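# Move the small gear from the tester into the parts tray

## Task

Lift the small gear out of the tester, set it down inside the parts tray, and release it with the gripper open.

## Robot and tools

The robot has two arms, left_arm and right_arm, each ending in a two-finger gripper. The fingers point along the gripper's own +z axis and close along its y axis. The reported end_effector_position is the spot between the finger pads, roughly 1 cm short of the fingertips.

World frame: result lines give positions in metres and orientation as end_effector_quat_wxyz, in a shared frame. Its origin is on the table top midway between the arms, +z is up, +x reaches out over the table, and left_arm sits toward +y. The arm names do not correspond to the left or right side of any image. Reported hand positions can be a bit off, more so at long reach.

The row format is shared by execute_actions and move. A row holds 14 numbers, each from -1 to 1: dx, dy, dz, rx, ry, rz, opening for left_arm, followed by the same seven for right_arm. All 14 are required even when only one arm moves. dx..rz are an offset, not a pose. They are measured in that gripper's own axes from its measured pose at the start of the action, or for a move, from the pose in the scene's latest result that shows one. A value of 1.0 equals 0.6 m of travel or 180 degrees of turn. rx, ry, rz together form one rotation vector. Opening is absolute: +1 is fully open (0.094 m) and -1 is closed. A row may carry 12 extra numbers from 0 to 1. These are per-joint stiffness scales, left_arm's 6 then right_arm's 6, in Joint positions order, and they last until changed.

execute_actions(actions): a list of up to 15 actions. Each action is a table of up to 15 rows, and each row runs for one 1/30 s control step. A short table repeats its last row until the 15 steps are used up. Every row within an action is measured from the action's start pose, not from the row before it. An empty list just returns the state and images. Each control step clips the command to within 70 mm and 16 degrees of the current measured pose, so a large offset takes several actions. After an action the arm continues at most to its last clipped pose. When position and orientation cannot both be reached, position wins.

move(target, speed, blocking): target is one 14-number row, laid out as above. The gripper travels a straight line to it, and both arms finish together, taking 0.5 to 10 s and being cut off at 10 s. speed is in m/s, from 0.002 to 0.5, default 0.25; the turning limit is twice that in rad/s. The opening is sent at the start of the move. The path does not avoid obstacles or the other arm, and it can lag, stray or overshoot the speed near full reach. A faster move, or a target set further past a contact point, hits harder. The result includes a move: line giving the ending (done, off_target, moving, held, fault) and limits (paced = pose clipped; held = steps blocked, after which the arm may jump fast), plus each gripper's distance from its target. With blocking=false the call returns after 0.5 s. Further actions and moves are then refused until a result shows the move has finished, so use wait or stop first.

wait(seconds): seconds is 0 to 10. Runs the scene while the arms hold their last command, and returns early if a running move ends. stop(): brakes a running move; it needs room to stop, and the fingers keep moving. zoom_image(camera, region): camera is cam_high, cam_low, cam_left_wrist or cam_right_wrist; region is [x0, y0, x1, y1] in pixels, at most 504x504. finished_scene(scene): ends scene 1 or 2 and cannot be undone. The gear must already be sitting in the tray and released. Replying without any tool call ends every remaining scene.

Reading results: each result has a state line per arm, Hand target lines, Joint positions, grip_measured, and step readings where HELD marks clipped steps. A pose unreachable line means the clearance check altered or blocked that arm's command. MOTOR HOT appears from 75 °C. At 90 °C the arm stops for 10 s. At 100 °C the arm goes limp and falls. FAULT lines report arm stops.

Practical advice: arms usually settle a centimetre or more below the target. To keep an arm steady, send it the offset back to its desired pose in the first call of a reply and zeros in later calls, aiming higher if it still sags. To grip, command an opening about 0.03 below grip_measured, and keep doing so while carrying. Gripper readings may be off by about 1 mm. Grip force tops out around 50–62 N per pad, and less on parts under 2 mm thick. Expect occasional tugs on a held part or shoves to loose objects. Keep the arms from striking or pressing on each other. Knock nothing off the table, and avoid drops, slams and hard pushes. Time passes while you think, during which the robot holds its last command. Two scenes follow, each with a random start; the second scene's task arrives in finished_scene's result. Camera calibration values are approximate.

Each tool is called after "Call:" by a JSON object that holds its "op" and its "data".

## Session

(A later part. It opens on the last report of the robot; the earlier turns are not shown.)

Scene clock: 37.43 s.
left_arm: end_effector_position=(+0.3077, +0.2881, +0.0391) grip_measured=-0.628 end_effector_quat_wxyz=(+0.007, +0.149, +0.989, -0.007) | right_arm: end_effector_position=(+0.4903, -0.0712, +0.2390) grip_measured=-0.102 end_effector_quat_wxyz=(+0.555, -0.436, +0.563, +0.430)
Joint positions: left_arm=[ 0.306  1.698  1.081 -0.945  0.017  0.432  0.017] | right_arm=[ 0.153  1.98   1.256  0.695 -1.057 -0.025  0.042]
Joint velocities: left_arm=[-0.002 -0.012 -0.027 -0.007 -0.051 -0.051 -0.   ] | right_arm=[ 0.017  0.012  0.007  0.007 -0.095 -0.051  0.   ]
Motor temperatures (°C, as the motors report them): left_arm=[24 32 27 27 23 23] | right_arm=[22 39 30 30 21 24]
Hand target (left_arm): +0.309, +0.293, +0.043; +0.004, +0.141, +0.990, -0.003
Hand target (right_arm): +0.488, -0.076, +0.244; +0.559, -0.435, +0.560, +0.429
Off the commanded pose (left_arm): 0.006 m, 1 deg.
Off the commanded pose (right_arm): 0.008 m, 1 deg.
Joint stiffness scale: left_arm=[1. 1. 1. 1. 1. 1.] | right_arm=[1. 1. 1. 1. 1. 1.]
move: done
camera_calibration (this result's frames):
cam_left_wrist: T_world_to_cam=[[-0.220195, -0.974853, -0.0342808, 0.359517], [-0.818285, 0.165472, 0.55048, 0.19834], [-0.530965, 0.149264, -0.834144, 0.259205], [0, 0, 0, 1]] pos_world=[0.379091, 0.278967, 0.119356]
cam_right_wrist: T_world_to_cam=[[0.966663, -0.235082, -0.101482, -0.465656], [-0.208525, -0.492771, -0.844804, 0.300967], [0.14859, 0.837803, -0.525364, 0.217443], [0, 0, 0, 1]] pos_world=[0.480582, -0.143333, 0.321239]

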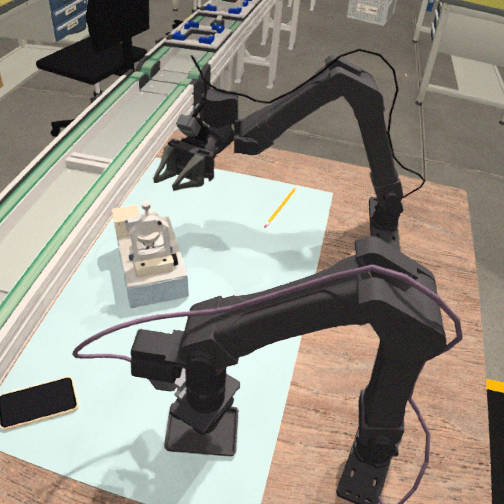

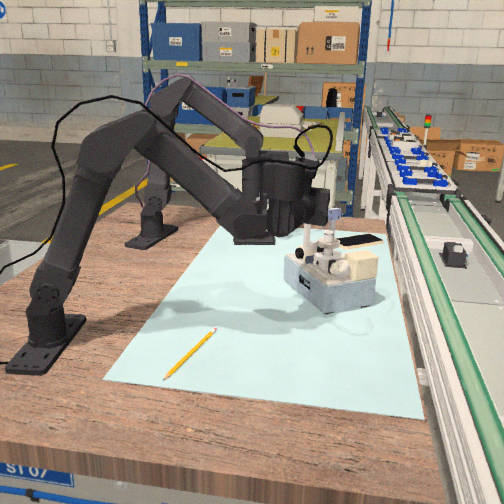

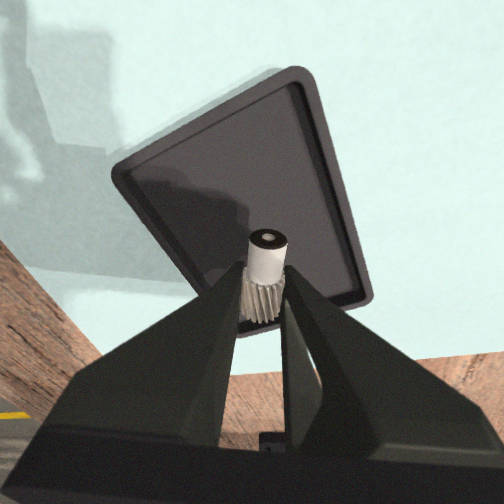

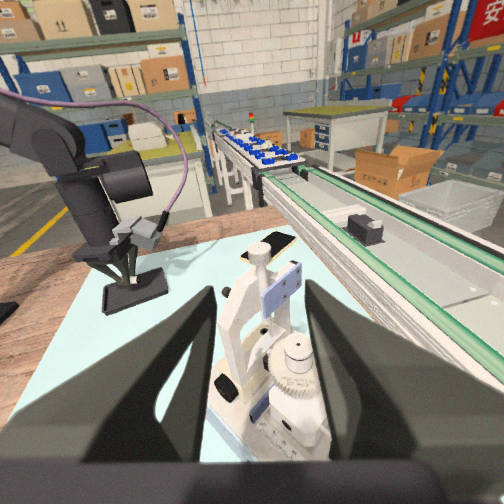

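Call:
{"op": "execute_actions", "data": {"actions": [[[0,0.008,-0.005,-0.003,0.004,0,-0.665,-0.008,0.002,-0.009,0,-0.002,-0.002,-0.1],[0,0.008,-0.003,-0.003,0.004,0,-0.665,-0.008,0.002,-0.009,0,-0.002,-0.002,-0.1],[-0.001,0.008,0.000,-0.003,0.004,0,-0.665,-0.008,0.002,-0.009,0,-0.002,-0.002,-0.1],[-0.001,0.009,0.003,-0.003,0.004,0,-0.665,-0.008,0.002,-0.009,0,-0.002,-0.002,-0.1],[-0.002,0.009,0.007,-0.003,0.004,0,-0.665,-0.008,0.002,-0.009,0,-0.002,-0.002,-0.1],[-0.002,0.009,0.011,-0.003,0.004,0,-0.665,-0.008,0.002,-0.009,0,-0.002,-0.002,-0.1],[-0.003,0.009,0.015,-0.003,0.004,0,-0.665,-0.008,0.002,-0.009,0,-0.002,-0.002,-0.1],[-0.003,0.010,0.019,-0.003,0.004,0,-0.665,-0.008,0.002,-0.009,0,-0.002,-0.002,-0.1],[-0.004,0.010,0.022,-0.003,0.004,0,-0.665,-0.008,0.002,-0.009,0,-0.002,-0.002,-0.1],[-0.004,0.010,0.025,-0.003,0.004,0,-0.665,-0.008,0.002,-0.009,0,-0.002,-0.002,-0.1],[-0.004,0.010,0.028,-0.003,0.004,0,-0.665,-0.008,0.002,-0.009,0,-0.002,-0.002,-0.1],[-0.005,0.010,0.030,-0.003,0.004,0,-0.665,-0.008,0.002,-0.009,0,-0.002,-0.002,-0.1],[-0.005,0.010,0.032,-0.003,0.004,0,-0.665,-0.008,0.002,-0.009,0,-0.002,-0.002,-0.1],[-0.005,0.010,0.033,-0.003,0.004,0,-0.665,-0.008,0.002,-0.009,0,-0.002,-0.002,-0.1],[-0.005,0.010,0.034,-0.003,0.004,0,-0.665,-0.008,0.002,-0.009,0,-0.002,-0.002,-0.1]]]}}

Scene clock: 39.50 s.
left_arm: end_effector_position=(+0.3116, +0.2898, +0.0261) grip_measured=-0.628 end_effector_quat_wxyz=(-0.001, +0.149, +0.989, -0.006) | right_arm: end_effector_position=(+0.4898, -0.0711, +0.2391) grip_measured=-0.102 end_effector_quat_wxyz=(+0.555, -0.437, +0.562, +0.431)
Joint positions: left_arm=[ 0.306  1.746  1.081 -0.911  0.011  0.432  0.017] | right_arm=[ 0.153  1.98   1.256  0.696 -1.061 -0.025  0.042]
Joint velocities: left_arm=[ 0.007  0.076 -0.012  0.066  0.007  0.022  0.001] | right_arm=[-0.002 -0.002 -0.012 -0.022  0.037 -0.051 -0.001]
Motor temperatures (°C, as the motors report them): left_arm=[24 31 27 26 23 23] | right_arm=[22 39 30 30 21 24]
Hand target (left_arm): +0.312, +0.293, +0.019; +0.001, +0.149, +0.989, -0.001
Hand target (right_arm): +0.488, -0.076, +0.244; +0.558, -0.437, +0.560, +0.429
Off the commanded pose (left_arm): 0.008 m, 1 deg.
Off the commanded pose (right_arm): 0.007 m, 1 deg.
Joint stiffness scale: left_arm=[1. 1. 1. 1. 1. 1.] | right_arm=[1. 1. 1. 1. 1. 1.]
Step readings (end_effector_position):
0: left_arm (+0.3071, +0.2884, +0.0391) | right_arm (+0.4902, -0.0712, +0.2390)
1: left_arm (+0.3071, +0.2886, +0.0391) | right_arm (+0.4902, -0.0712, +0.2390)
2: left_arm (+0.3071, +0.2886, +0.0391) | right_arm (+0.4901, -0.0711, +0.2390)
4: left_arm (+0.3070, +0.2888, +0.0389) | right_arm (+0.4900, -0.0711, +0.2391)
8: left_arm (+0.3064, +0.2890, +0.0347) | right_arm (+0.4898, -0.0711, +0.2391)
15: end_effector_position above
camera_calibration (this result's frames):
cam_left_wrist: T_world_to_cam=[[-0.220729, -0.974701, -0.0351716, 0.361727], [-0.809589, 0.16299, 0.563915, 0.206133], [-0.543916, 0.152947, -0.825084, 0.252843], [0, 0, 0, 1]] pos_world=[0.384252, 0.280306, 0.105097]
cam_right_wrist: T_world_to_cam=[[0.967411, -0.232113, -0.101189, -0.465335], [-0.206729, -0.493251, -0.844965, 0.300111], [0.146216, 0.838348, -0.525161, 0.218599], [0, 0, 0, 1]] pos_world=[0.480249, -0.143242, 0.321296]

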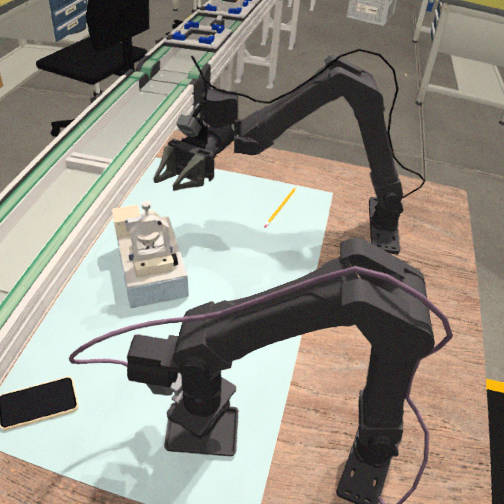

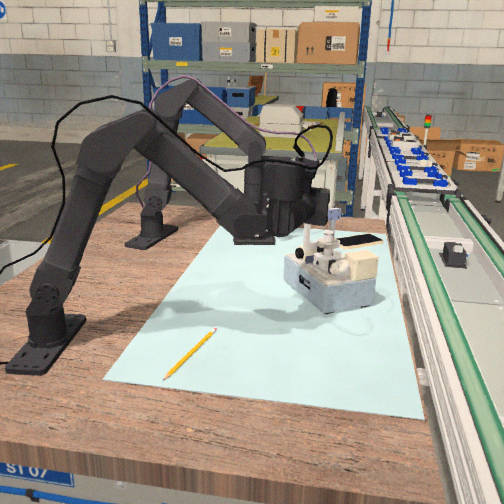

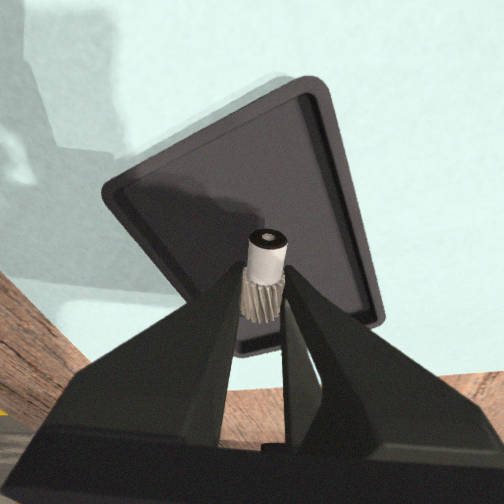

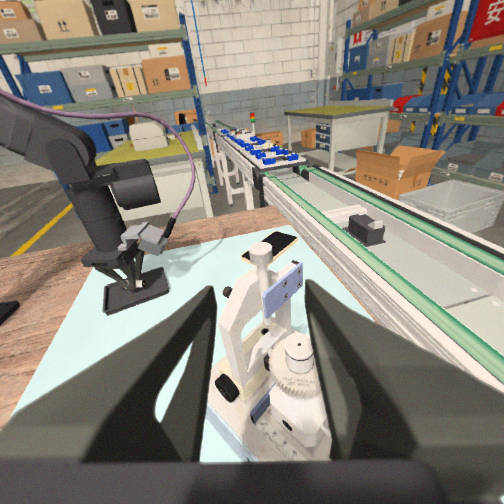

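Call:
{"op": "execute_actions", "data": {"actions": [[[0.001,0.005,0.013,-0.003,0,0,-0.665,-0.008,0.001,-0.008,0,-0.002,-0.002,-0.1],[0.001,0.005,0.015,-0.003,0,0,-0.665,-0.008,0.001,-0.008,0,-0.002,-0.002,-0.1],[0.001,0.005,0.017,-0.003,0,0,-0.665,-0.008,0.001,-0.008,0,-0.002,-0.002,-0.1],[0.001,0.005,0.019,-0.003,0,0,-0.665,-0.008,0.001,-0.008,0,-0.002,-0.002,-0.1],[0.001,0.005,0.021,-0.003,0,0,-0.665,-0.008,0.001,-0.008,0,-0.002,-0.002,-0.1],[0.001,0.005,0.023,-0.003,0,0,-0.665,-0.008,0.001,-0.008,0,-0.002,-0.002,-0.1],[0.001,0.005,0.025,-0.003,0,0,-0.665,-0.008,0.001,-0.008,0,-0.002,-0.002,-0.1],[0.001,0.005,0.026,-0.003,0,0,-0.665,-0.008,0.001,-0.008,0,-0.002,-0.002,-0.1],[0.001,0.005,0.027,-0.003,0,0,-0.665,-0.008,0.001,-0.008,0,-0.002,-0.002,-0.1],[0.001,0.005,0.028,-0.003,0,0,-0.665,-0.008,0.001,-0.008,0,-0.002,-0.002,-0.1],[0.001,0.005,0.029,-0.003,0,0,-0.665,-0.008,0.001,-0.008,0,-0.002,-0.002,-0.1],[0.001,0.005,0.030,-0.003,0,0,-0.665,-0.008,0.001,-0.008,0,-0.002,-0.002,-0.1],[0.001,0.005,0.031,-0.003,0,0,-0.665,-0.008,0.001,-0.008,0,-0.002,-0.002,-0.1]]]}}

Scene clock: 40.67 s.
left_arm: end_effector_position=(+0.3116, +0.2899, +0.0173) grip_measured=-0.628 end_effector_quat_wxyz=(-0.000, +0.149, +0.989, -0.005) | right_arm: end_effector_position=(+0.4892, -0.0709, +0.2391) grip_measured=-0.102 end_effector_quat_wxyz=(+0.554, -0.438, +0.561, +0.432)
Joint positions: left_arm=[ 0.306  1.759  1.057 -0.873  0.01   0.432  0.017] | right_arm=[ 0.153  1.98   1.256  0.696 -1.064 -0.025  0.042]
Joint velocities: left_arm=[-0.002 -0.017 -0.007  0.051  0.066 -0.007  0.002] | right_arm=[-0.007 -0.002  0.007 -0.037 -0.007 -0.081 -0.   ]
Motor temperatures (°C, as the motors report them): left_arm=[24 31 27 26 23 23] | right_arm=[22 38 30 30 21 24]
Hand target (left_arm): +0.312, +0.293, +0.008; -0.001, +0.149, +0.989, -0.002
Hand target (right_arm): +0.488, -0.075, +0.244; +0.558, -0.438, +0.559, +0.430
Off the commanded pose (left_arm): 0.010 m, 0 deg.
Off the commanded pose (right_arm): 0.007 m, 1 deg.
Joint stiffness scale: left_arm=[1. 1. 1. 1. 1. 1.] | right_arm=[1. 1. 1. 1. 1. 1.]
Step readings (end_effector_position):
0: left_arm (+0.3157, +0.2903, +0.0254) | right_arm (+0.4897, -0.0710, +0.2391)
1: left_arm (+0.3157, +0.2903, +0.0254) | right_arm (+0.4897, -0.0710, +0.2391)
2: left_arm (+0.3155, +0.2904, +0.0251) | right_arm (+0.4896, -0.0710, +0.2391)
4: left_arm (+0.3146, +0.2903, +0.0237) | right_arm (+0.4894, -0.0710, +0.2391)
8: left_arm (+0.3115, +0.2899, +0.0189) | right_arm (+0.4893, -0.0709, +0.2391)
15: end_effector_position above
camera_calibration (this result's frames):
cam_left_wrist: T_world_to_cam=[[-0.220627, -0.974658, -0.0369501, 0.36155], [-0.811234, 0.162338, 0.561735, 0.211813], [-0.541502, 0.153909, -0.826491, 0.244605], [0, 0, 0, 1]] pos_world=[0.384051, 0.280355, 0.0965403]
cam_right_wrist: T_world_to_cam=[[0.968112, -0.229153, -0.10123, -0.464916], [-0.205242, -0.49381, -0.845002, 0.299321], [0.143646, 0.838833, -0.525095, 0.219847], [0, 0, 0, 1]] pos_world=[0.479944, -0.143144, 0.321304]

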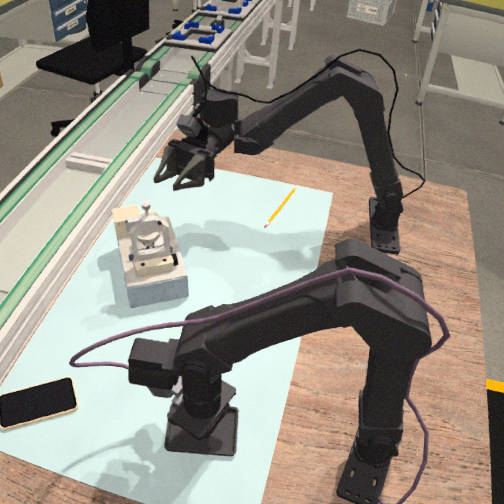

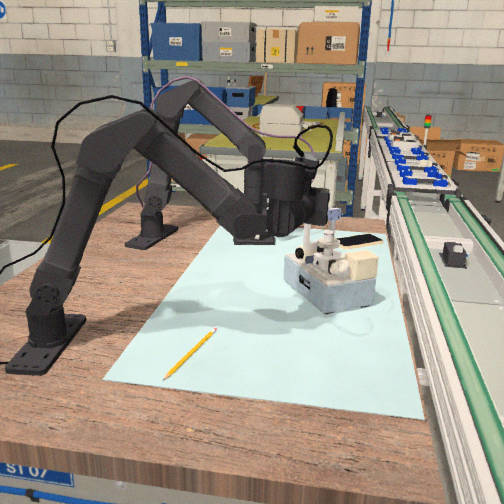

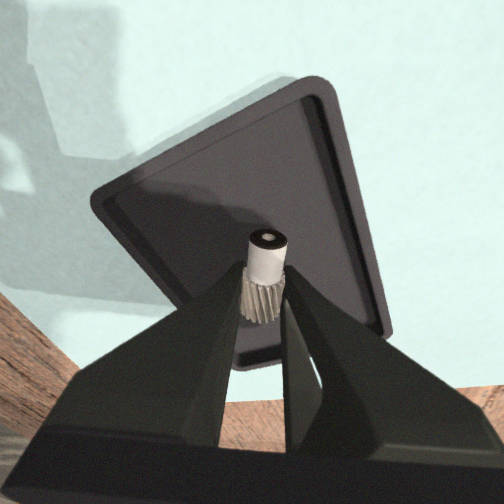

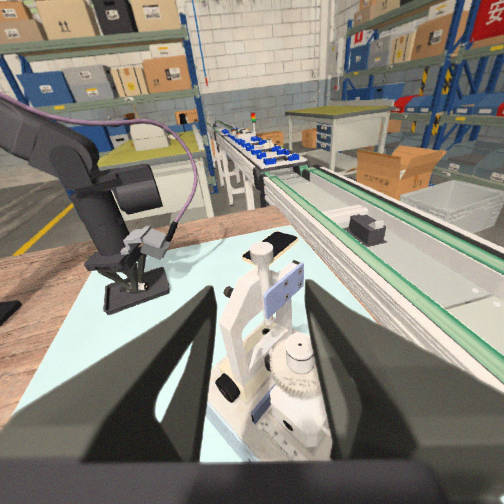

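Call:
{"op": "execute_actions", "data": {"actions": [[[0.001,0.003,0.011,-0.002,0,0,-0.665,-0.008,0,-0.007,0,-0.002,-0.002,-0.1],[0.001,0.002,0.007,-0.002,0,0,-0.655,-0.008,0,-0.007,0,-0.002,-0.002,-0.1],[0,0.001,0.003,-0.001,0,0,-0.635,-0.008,0,-0.007,0,-0.002,-0.002,-0.1],[0,0,0.001,0,0,0,-0.60,-0.008,0,-0.007,0,-0.002,-0.002,-0.1],[0,0,0,0,0,0,-0.55,-0.008,0,-0.007,0,-0.002,-0.002,-0.1],[0,0,0,0,0,0,-0.49,-0.008,0,-0.007,0,-0.002,-0.002,-0.1],[0,0,-0.002,0,0,0,-0.43,-0.008,0,-0.007,0,-0.002,-0.002,-0.1],[0,0,-0.005,0,0,0,-0.37,-0.008,0,-0.007,0,-0.002,-0.002,-0.1],[0,0,-0.010,0,0,0,-0.33,-0.008,0,-0.007,0,-0.002,-0.002,-0.1],[0,0,-0.017,0,0,0,-0.30,-0.008,0,-0.007,0,-0.002,-0.002,-0.1],[0,0,-0.025,0,0,0,-0.30,-0.008,0,-0.007,0,-0.002,-0.002,-0.1],[0,0,-0.034,0,0,0,-0.30,-0.008,0,-0.007,0,-0.002,-0.002,-0.1],[0,0,-0.044,0,0,0,-0.30,-0.008,0,-0.007,0,-0.002,-0.002,-0.1],[0,0,-0.053,0,0,0,-0.30,-0.008,0,-0.007,0,-0.002,-0.002,-0.1],[0,0,-0.061,0,0,0,-0.30,-0.008,0,-0.007,0,-0.002,-0.002,-0.1]]]}}

Scene clock: 41.93 s.
left_arm: end_effector_position=(+0.3099, +0.2897, +0.0292) grip_measured=-0.303 end_effector_quat_wxyz=(-0.007, +0.149, +0.989, -0.007) | right_arm: end_effector_position=(+0.4888, -0.0708, +0.2391) grip_measured=-0.102 end_effector_quat_wxyz=(+0.553, -0.439, +0.561, +0.432)
Joint positions: left_arm=[ 0.306  1.744  1.092 -0.935  0.01   0.432  0.033] | right_arm=[ 0.153  1.98   1.256  0.696 -1.066 -0.025  0.042]
Joint velocities: left_arm=[ 0.017 -0.208  0.349 -0.447 -0.022  0.022  0.   ] | right_arm=[ 0.002  0.007 -0.002  0.022 -0.022  0.007 -0.001]
Motor temperatures (°C, as the motors report them): left_arm=[24 31 27 26 23 23] | right_arm=[22 38 30 30 21 24]
Hand target (left_arm): +0.311, +0.290, +0.052; +0.001, +0.149, +0.989, -0.005
Hand target (right_arm): +0.488, -0.075, +0.244; +0.557, -0.438, +0.558, +0.431
Off the commanded pose (left_arm): 0.025 m, 1 deg.
Off the commanded pose (right_arm): 0.006 m, 1 deg.
Joint stiffness scale: left_arm=[1. 1. 1. 1. 1. 1.] | right_arm=[1. 1. 1. 1. 1. 1.]
Step readings (end_effector_position):
0: left_arm (+0.3116, +0.2899, +0.0173) | right_arm (+0.4892, -0.0709, +0.2391)
1: left_arm (+0.3116, +0.2899, +0.0173) | right_arm (+0.4892, -0.0709, +0.2391)
2: left_arm (+0.3116, +0.2899, +0.0173) | right_arm (+0.4891, -0.0709, +0.2391)
4: left_arm (+0.3115, +0.2899, +0.0173) | right_arm (+0.4890, -0.0709, +0.2391)
8: left_arm (+0.3115, +0.2899, +0.0173) | right_arm (+0.4889, -0.0708, +0.2391)
15: end_effector_position above
camera_calibration (this result's frames):
cam_left_wrist: T_world_to_cam=[[-0.221085, -0.97472, -0.0322928, 0.361394], [-0.803731, 0.163347, 0.572131, 0.20084], [-0.552392, 0.152444, -0.819526, 0.25709], [0, 0, 0, 1]] pos_world=[0.383335, 0.280259, 0.107456]
cam_right_wrist: T_world_to_cam=[[0.968632, -0.226931, -0.10126, -0.464599], [-0.204126, -0.494225, -0.845029, 0.298729], [0.141718, 0.839192, -0.525045, 0.220782], [0, 0, 0, 1]] pos_world=[0.479715, -0.143071, 0.321309]

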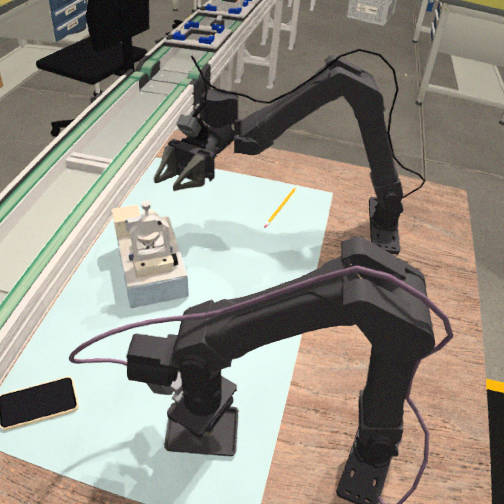

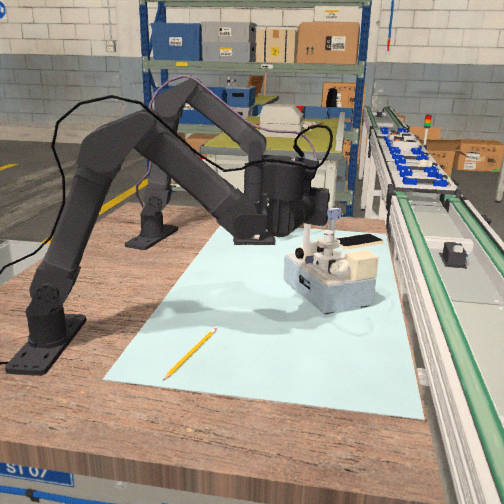

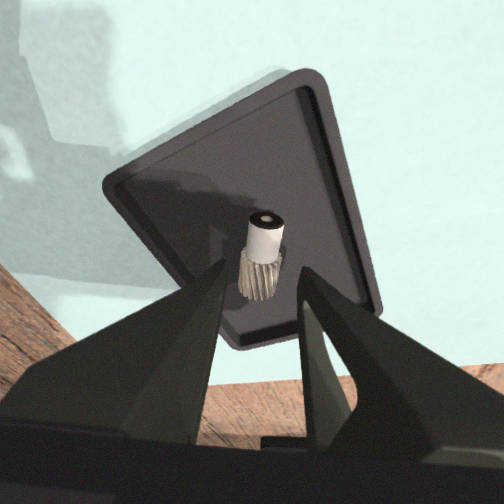

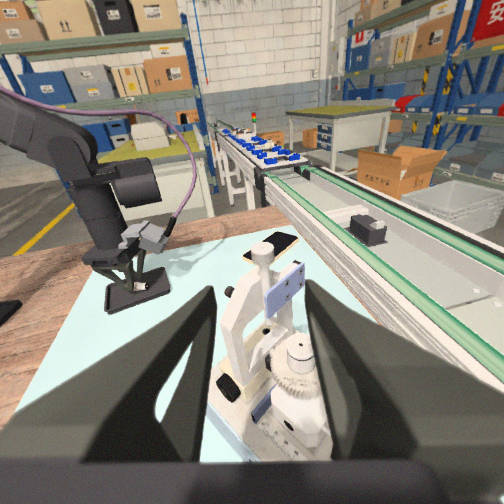

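Call:
{"op": "zoom_image", "data": {"camera": "cam_left_wrist", "region": [160, 150, 360, 350]}}

Region (160, 150, 360, 350) of cam_left_wrist's 504x504 image, scaled by 2.520, with more detail than that image has.

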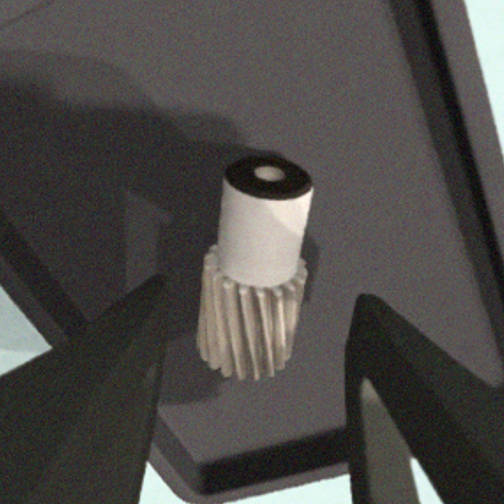

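Call:
{"op": "execute_actions", "data": {"actions": []}}

Scene clock: 42.20 s.
left_arm: end_effector_position=(+0.3134, +0.2902, +0.0466) grip_measured=-0.303 end_effector_quat_wxyz=(+0.005, +0.149, +0.989, -0.004) | right_arm: end_effector_position=(+0.4888, -0.0708, +0.2391) grip_measured=-0.102 end_effector_quat_wxyz=(+0.553, -0.439, +0.561, +0.432)
Joint positions: left_arm=[ 0.306  1.71   1.126 -0.979  0.01   0.432  0.033] | right_arm=[ 0.153  1.98   1.256  0.696 -1.066 -0.025  0.042]
Joint velocities: left_arm=[-0.012 -0.012  0.012 -0.11   0.066 -0.051 -0.001] | right_arm=[-0.022 -0.007  0.007 -0.051 -0.037 -0.051 -0.001]
Motor temperatures (°C, as the motors report them): left_arm=[24 31 27 26 23 23] | right_arm=[22 38 30 30 21 24]
Hand target (left_arm): +0.311, +0.290, +0.052; +0.001, +0.149, +0.989, -0.005
Hand target (right_arm): +0.488, -0.075, +0.244; +0.557, -0.438, +0.558, +0.431
Off the commanded pose (left_arm): 0.007 m, 1 deg.
Off the commanded pose (right_arm): 0.006 m, 1 deg.
Joint stiffness scale: left_arm=[1. 1. 1. 1. 1. 1.] | right_arm=[1. 1. 1. 1. 1. 1.]
camera_calibration (this result's frames):
cam_left_wrist: T_world_to_cam=[[-0.220185, -0.974599, -0.0409369, 0.363302], [-0.817554, 0.161488, 0.552745, 0.199409], [-0.532094, 0.155175, -0.832344, 0.266756], [0, 0, 0, 1]] pos_world=[0.38496, 0.280478, 0.126683]
cam_right_wrist: T_world_to_cam=[[0.968632, -0.226931, -0.10126, -0.464599], [-0.204126, -0.494225, -0.845029, 0.298729], [0.141718, 0.839192, -0.525045, 0.220782], [0, 0, 0, 1]] pos_world=[0.479715, -0.143071, 0.321309]

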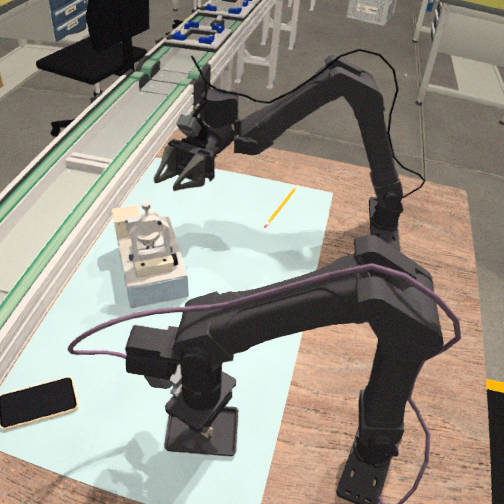

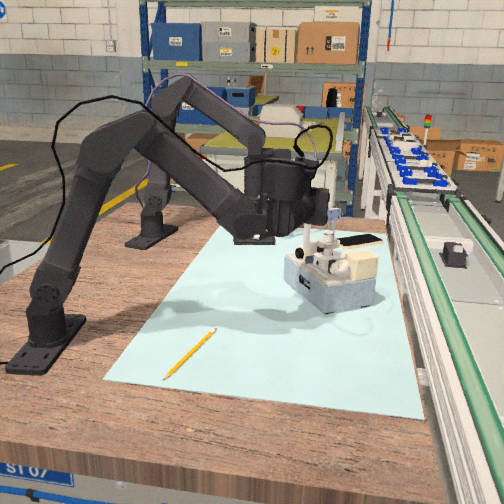

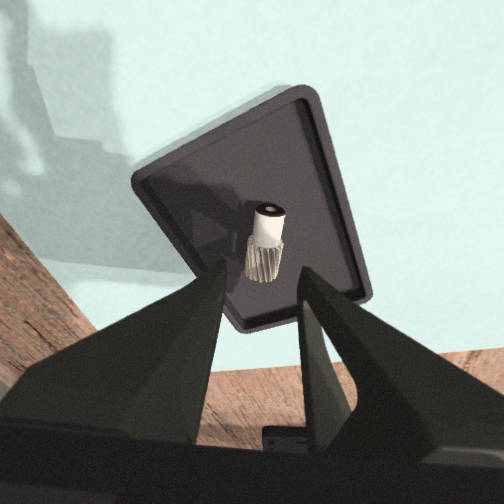

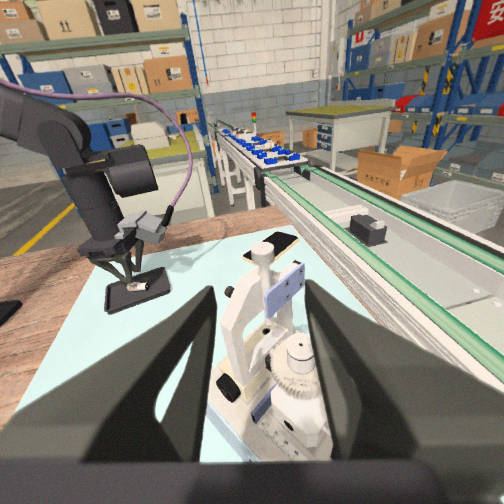

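Call:
{"op": "execute_actions", "data": {"actions": [[[0.003,0,-0.010,0,0,0,-0.30,-0.008,0,-0.006,0,-0.002,-0.002,-0.1],[0.003,0,-0.013,0,0,0,-0.30,-0.008,0,-0.006,0,-0.002,-0.002,-0.1],[0.003,0,-0.017,0,0,0,-0.30,-0.008,0,-0.006,0,-0.002,-0.002,-0.1],[0.003,0,-0.022,0,0,0,-0.30,-0.008,0,-0.006,0,-0.002,-0.002,-0.1],[0.003,0,-0.028,0,0,0,-0.30,-0.008,0,-0.006,0,-0.002,-0.002,-0.1],[0.003,0,-0.034,0,0,0,-0.30,-0.008,0,-0.006,0,-0.002,-0.002,-0.1],[0.003,0,-0.040,0,0,0,-0.30,-0.008,0,-0.006,0,-0.002,-0.002,-0.1],[0.003,0,-0.046,0,0,0,-0.30,-0.008,0,-0.006,0,-0.002,-0.002,-0.1],[0.003,0,-0.051,0,0,0,-0.30,-0.008,0,-0.006,0,-0.002,-0.002,-0.1],[0.003,0,-0.055,0,0,0,-0.30,-0.008,0,-0.006,0,-0.002,-0.002,-0.1],[0.003,0,-0.058,0,0,0,-0.30,-0.008,0,-0.006,0,-0.002,-0.002,-0.1],[0.003,0,-0.060,0,0,0,-0.30,-0.008,0,-0.006,0,-0.002,-0.002,-0.1]]]}}

Scene clock: 43.10 s.
left_arm: end_effector_position=(+0.3155, +0.2905, +0.0747) grip_measured=-0.303 end_effector_quat_wxyz=(+0.011, +0.149, +0.989, -0.002) | right_arm: end_effector_position=(+0.4886, -0.0708, +0.2391) grip_measured=-0.102 end_effector_quat_wxyz=(+0.553, -0.439, +0.561, +0.433)
Joint positions: left_arm=[ 0.306  1.677  1.204 -1.078  0.01   0.432  0.033] | right_arm=[ 0.153  1.98   1.256  0.696 -1.067 -0.025  0.042]
Joint velocities: left_arm=[ 0.007 -0.066  0.046 -0.066 -0.037  0.007 -0.001] | right_arm=[-0.027  0.002  0.012 -0.007  0.022  0.051  0.   ]
Motor temperatures (°C, as the motors report them): left_arm=[24 31 27 26 23 23] | right_arm=[22 38 30 30 21 24]
Hand target (left_arm): +0.311, +0.290, +0.082; +0.006, +0.149, +0.989, -0.003
Hand target (right_arm): +0.488, -0.074, +0.244; +0.557, -0.439, +0.558, +0.432
Off the commanded pose (left_arm): 0.009 m, 1 deg.
Off the commanded pose (right_arm): 0.006 m, 1 deg.
Joint stiffness scale: left_arm=[1. 1. 1. 1. 1. 1.] | right_arm=[1. 1. 1. 1. 1. 1.]
Step readings (end_effector_position):
0: left_arm (+0.3104, +0.2898, +0.0466) | right_arm (+0.4888, -0.0708, +0.2391)
1: left_arm (+0.3104, +0.2898, +0.0466) | right_arm (+0.4888, -0.0708, +0.2391)
2: left_arm (+0.3104, +0.2898, +0.0466) | right_arm (+0.4888, -0.0708, +0.2391)
4: left_arm (+0.3099, +0.2897, +0.0468) | right_arm (+0.4887, -0.0708, +0.2391)
8: left_arm (+0.3096, +0.2897, +0.0534) | right_arm (+0.4887, -0.0708, +0.2391)
15: end_effector_position above
camera_calibration (this result's frames):
cam_left_wrist: T_world_to_cam=[[-0.219681, -0.974531, -0.0450509, 0.365317], [-0.823977, 0.160624, 0.54338, 0.188555], [-0.522304, 0.156491, -0.838277, 0.288148], [0, 0, 0, 1]] pos_world=[0.386119, 0.280634, 0.155549]
cam_right_wrist: T_world_to_cam=[[0.968891, -0.225819, -0.101275, -0.464439], [-0.203567, -0.494432, -0.845043, 0.298433], [0.140753, 0.83937, -0.52502, 0.221249], [0, 0, 0, 1]] pos_world=[0.4796, -0.143034, 0.321312]

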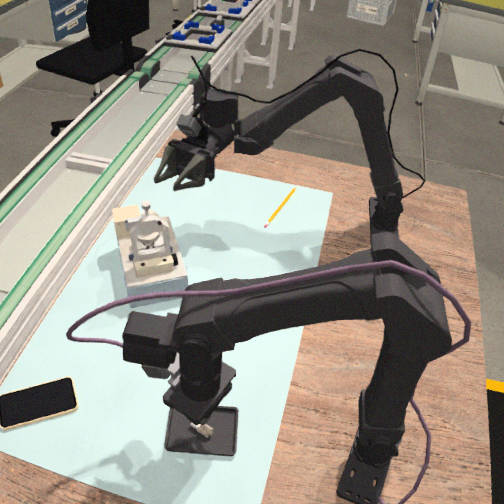

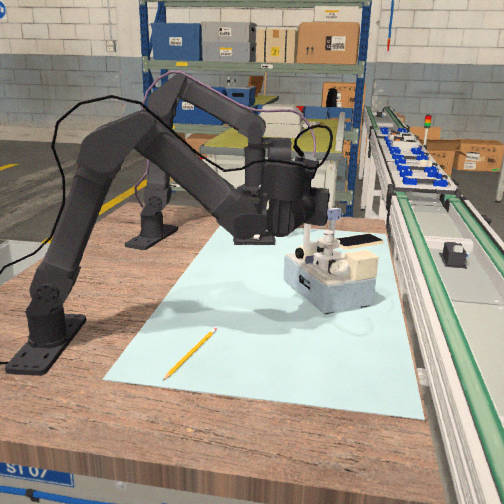

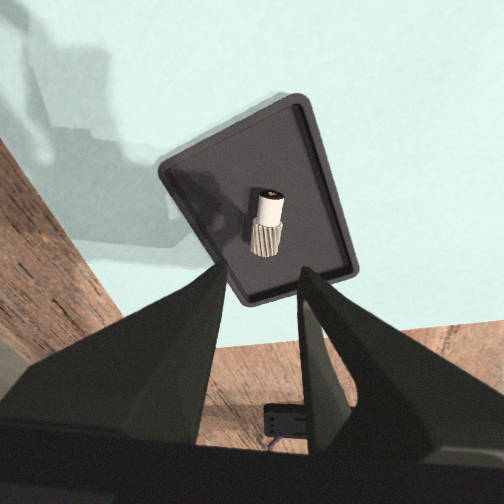

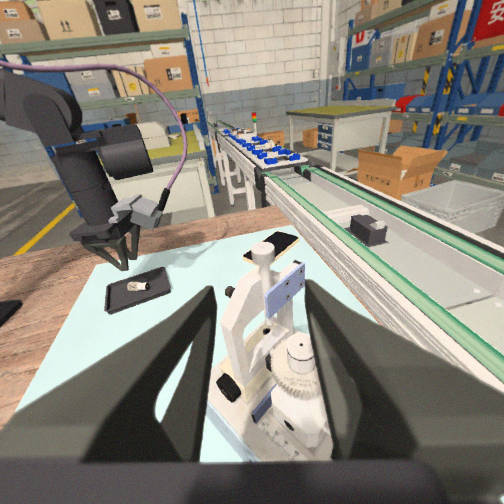

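The gear is lying in the middle of the tray and both grippers are clear of it.

Call:
{"op": "finished_scene", "data": {"scene": 2}}

The scene is finished: the task was done.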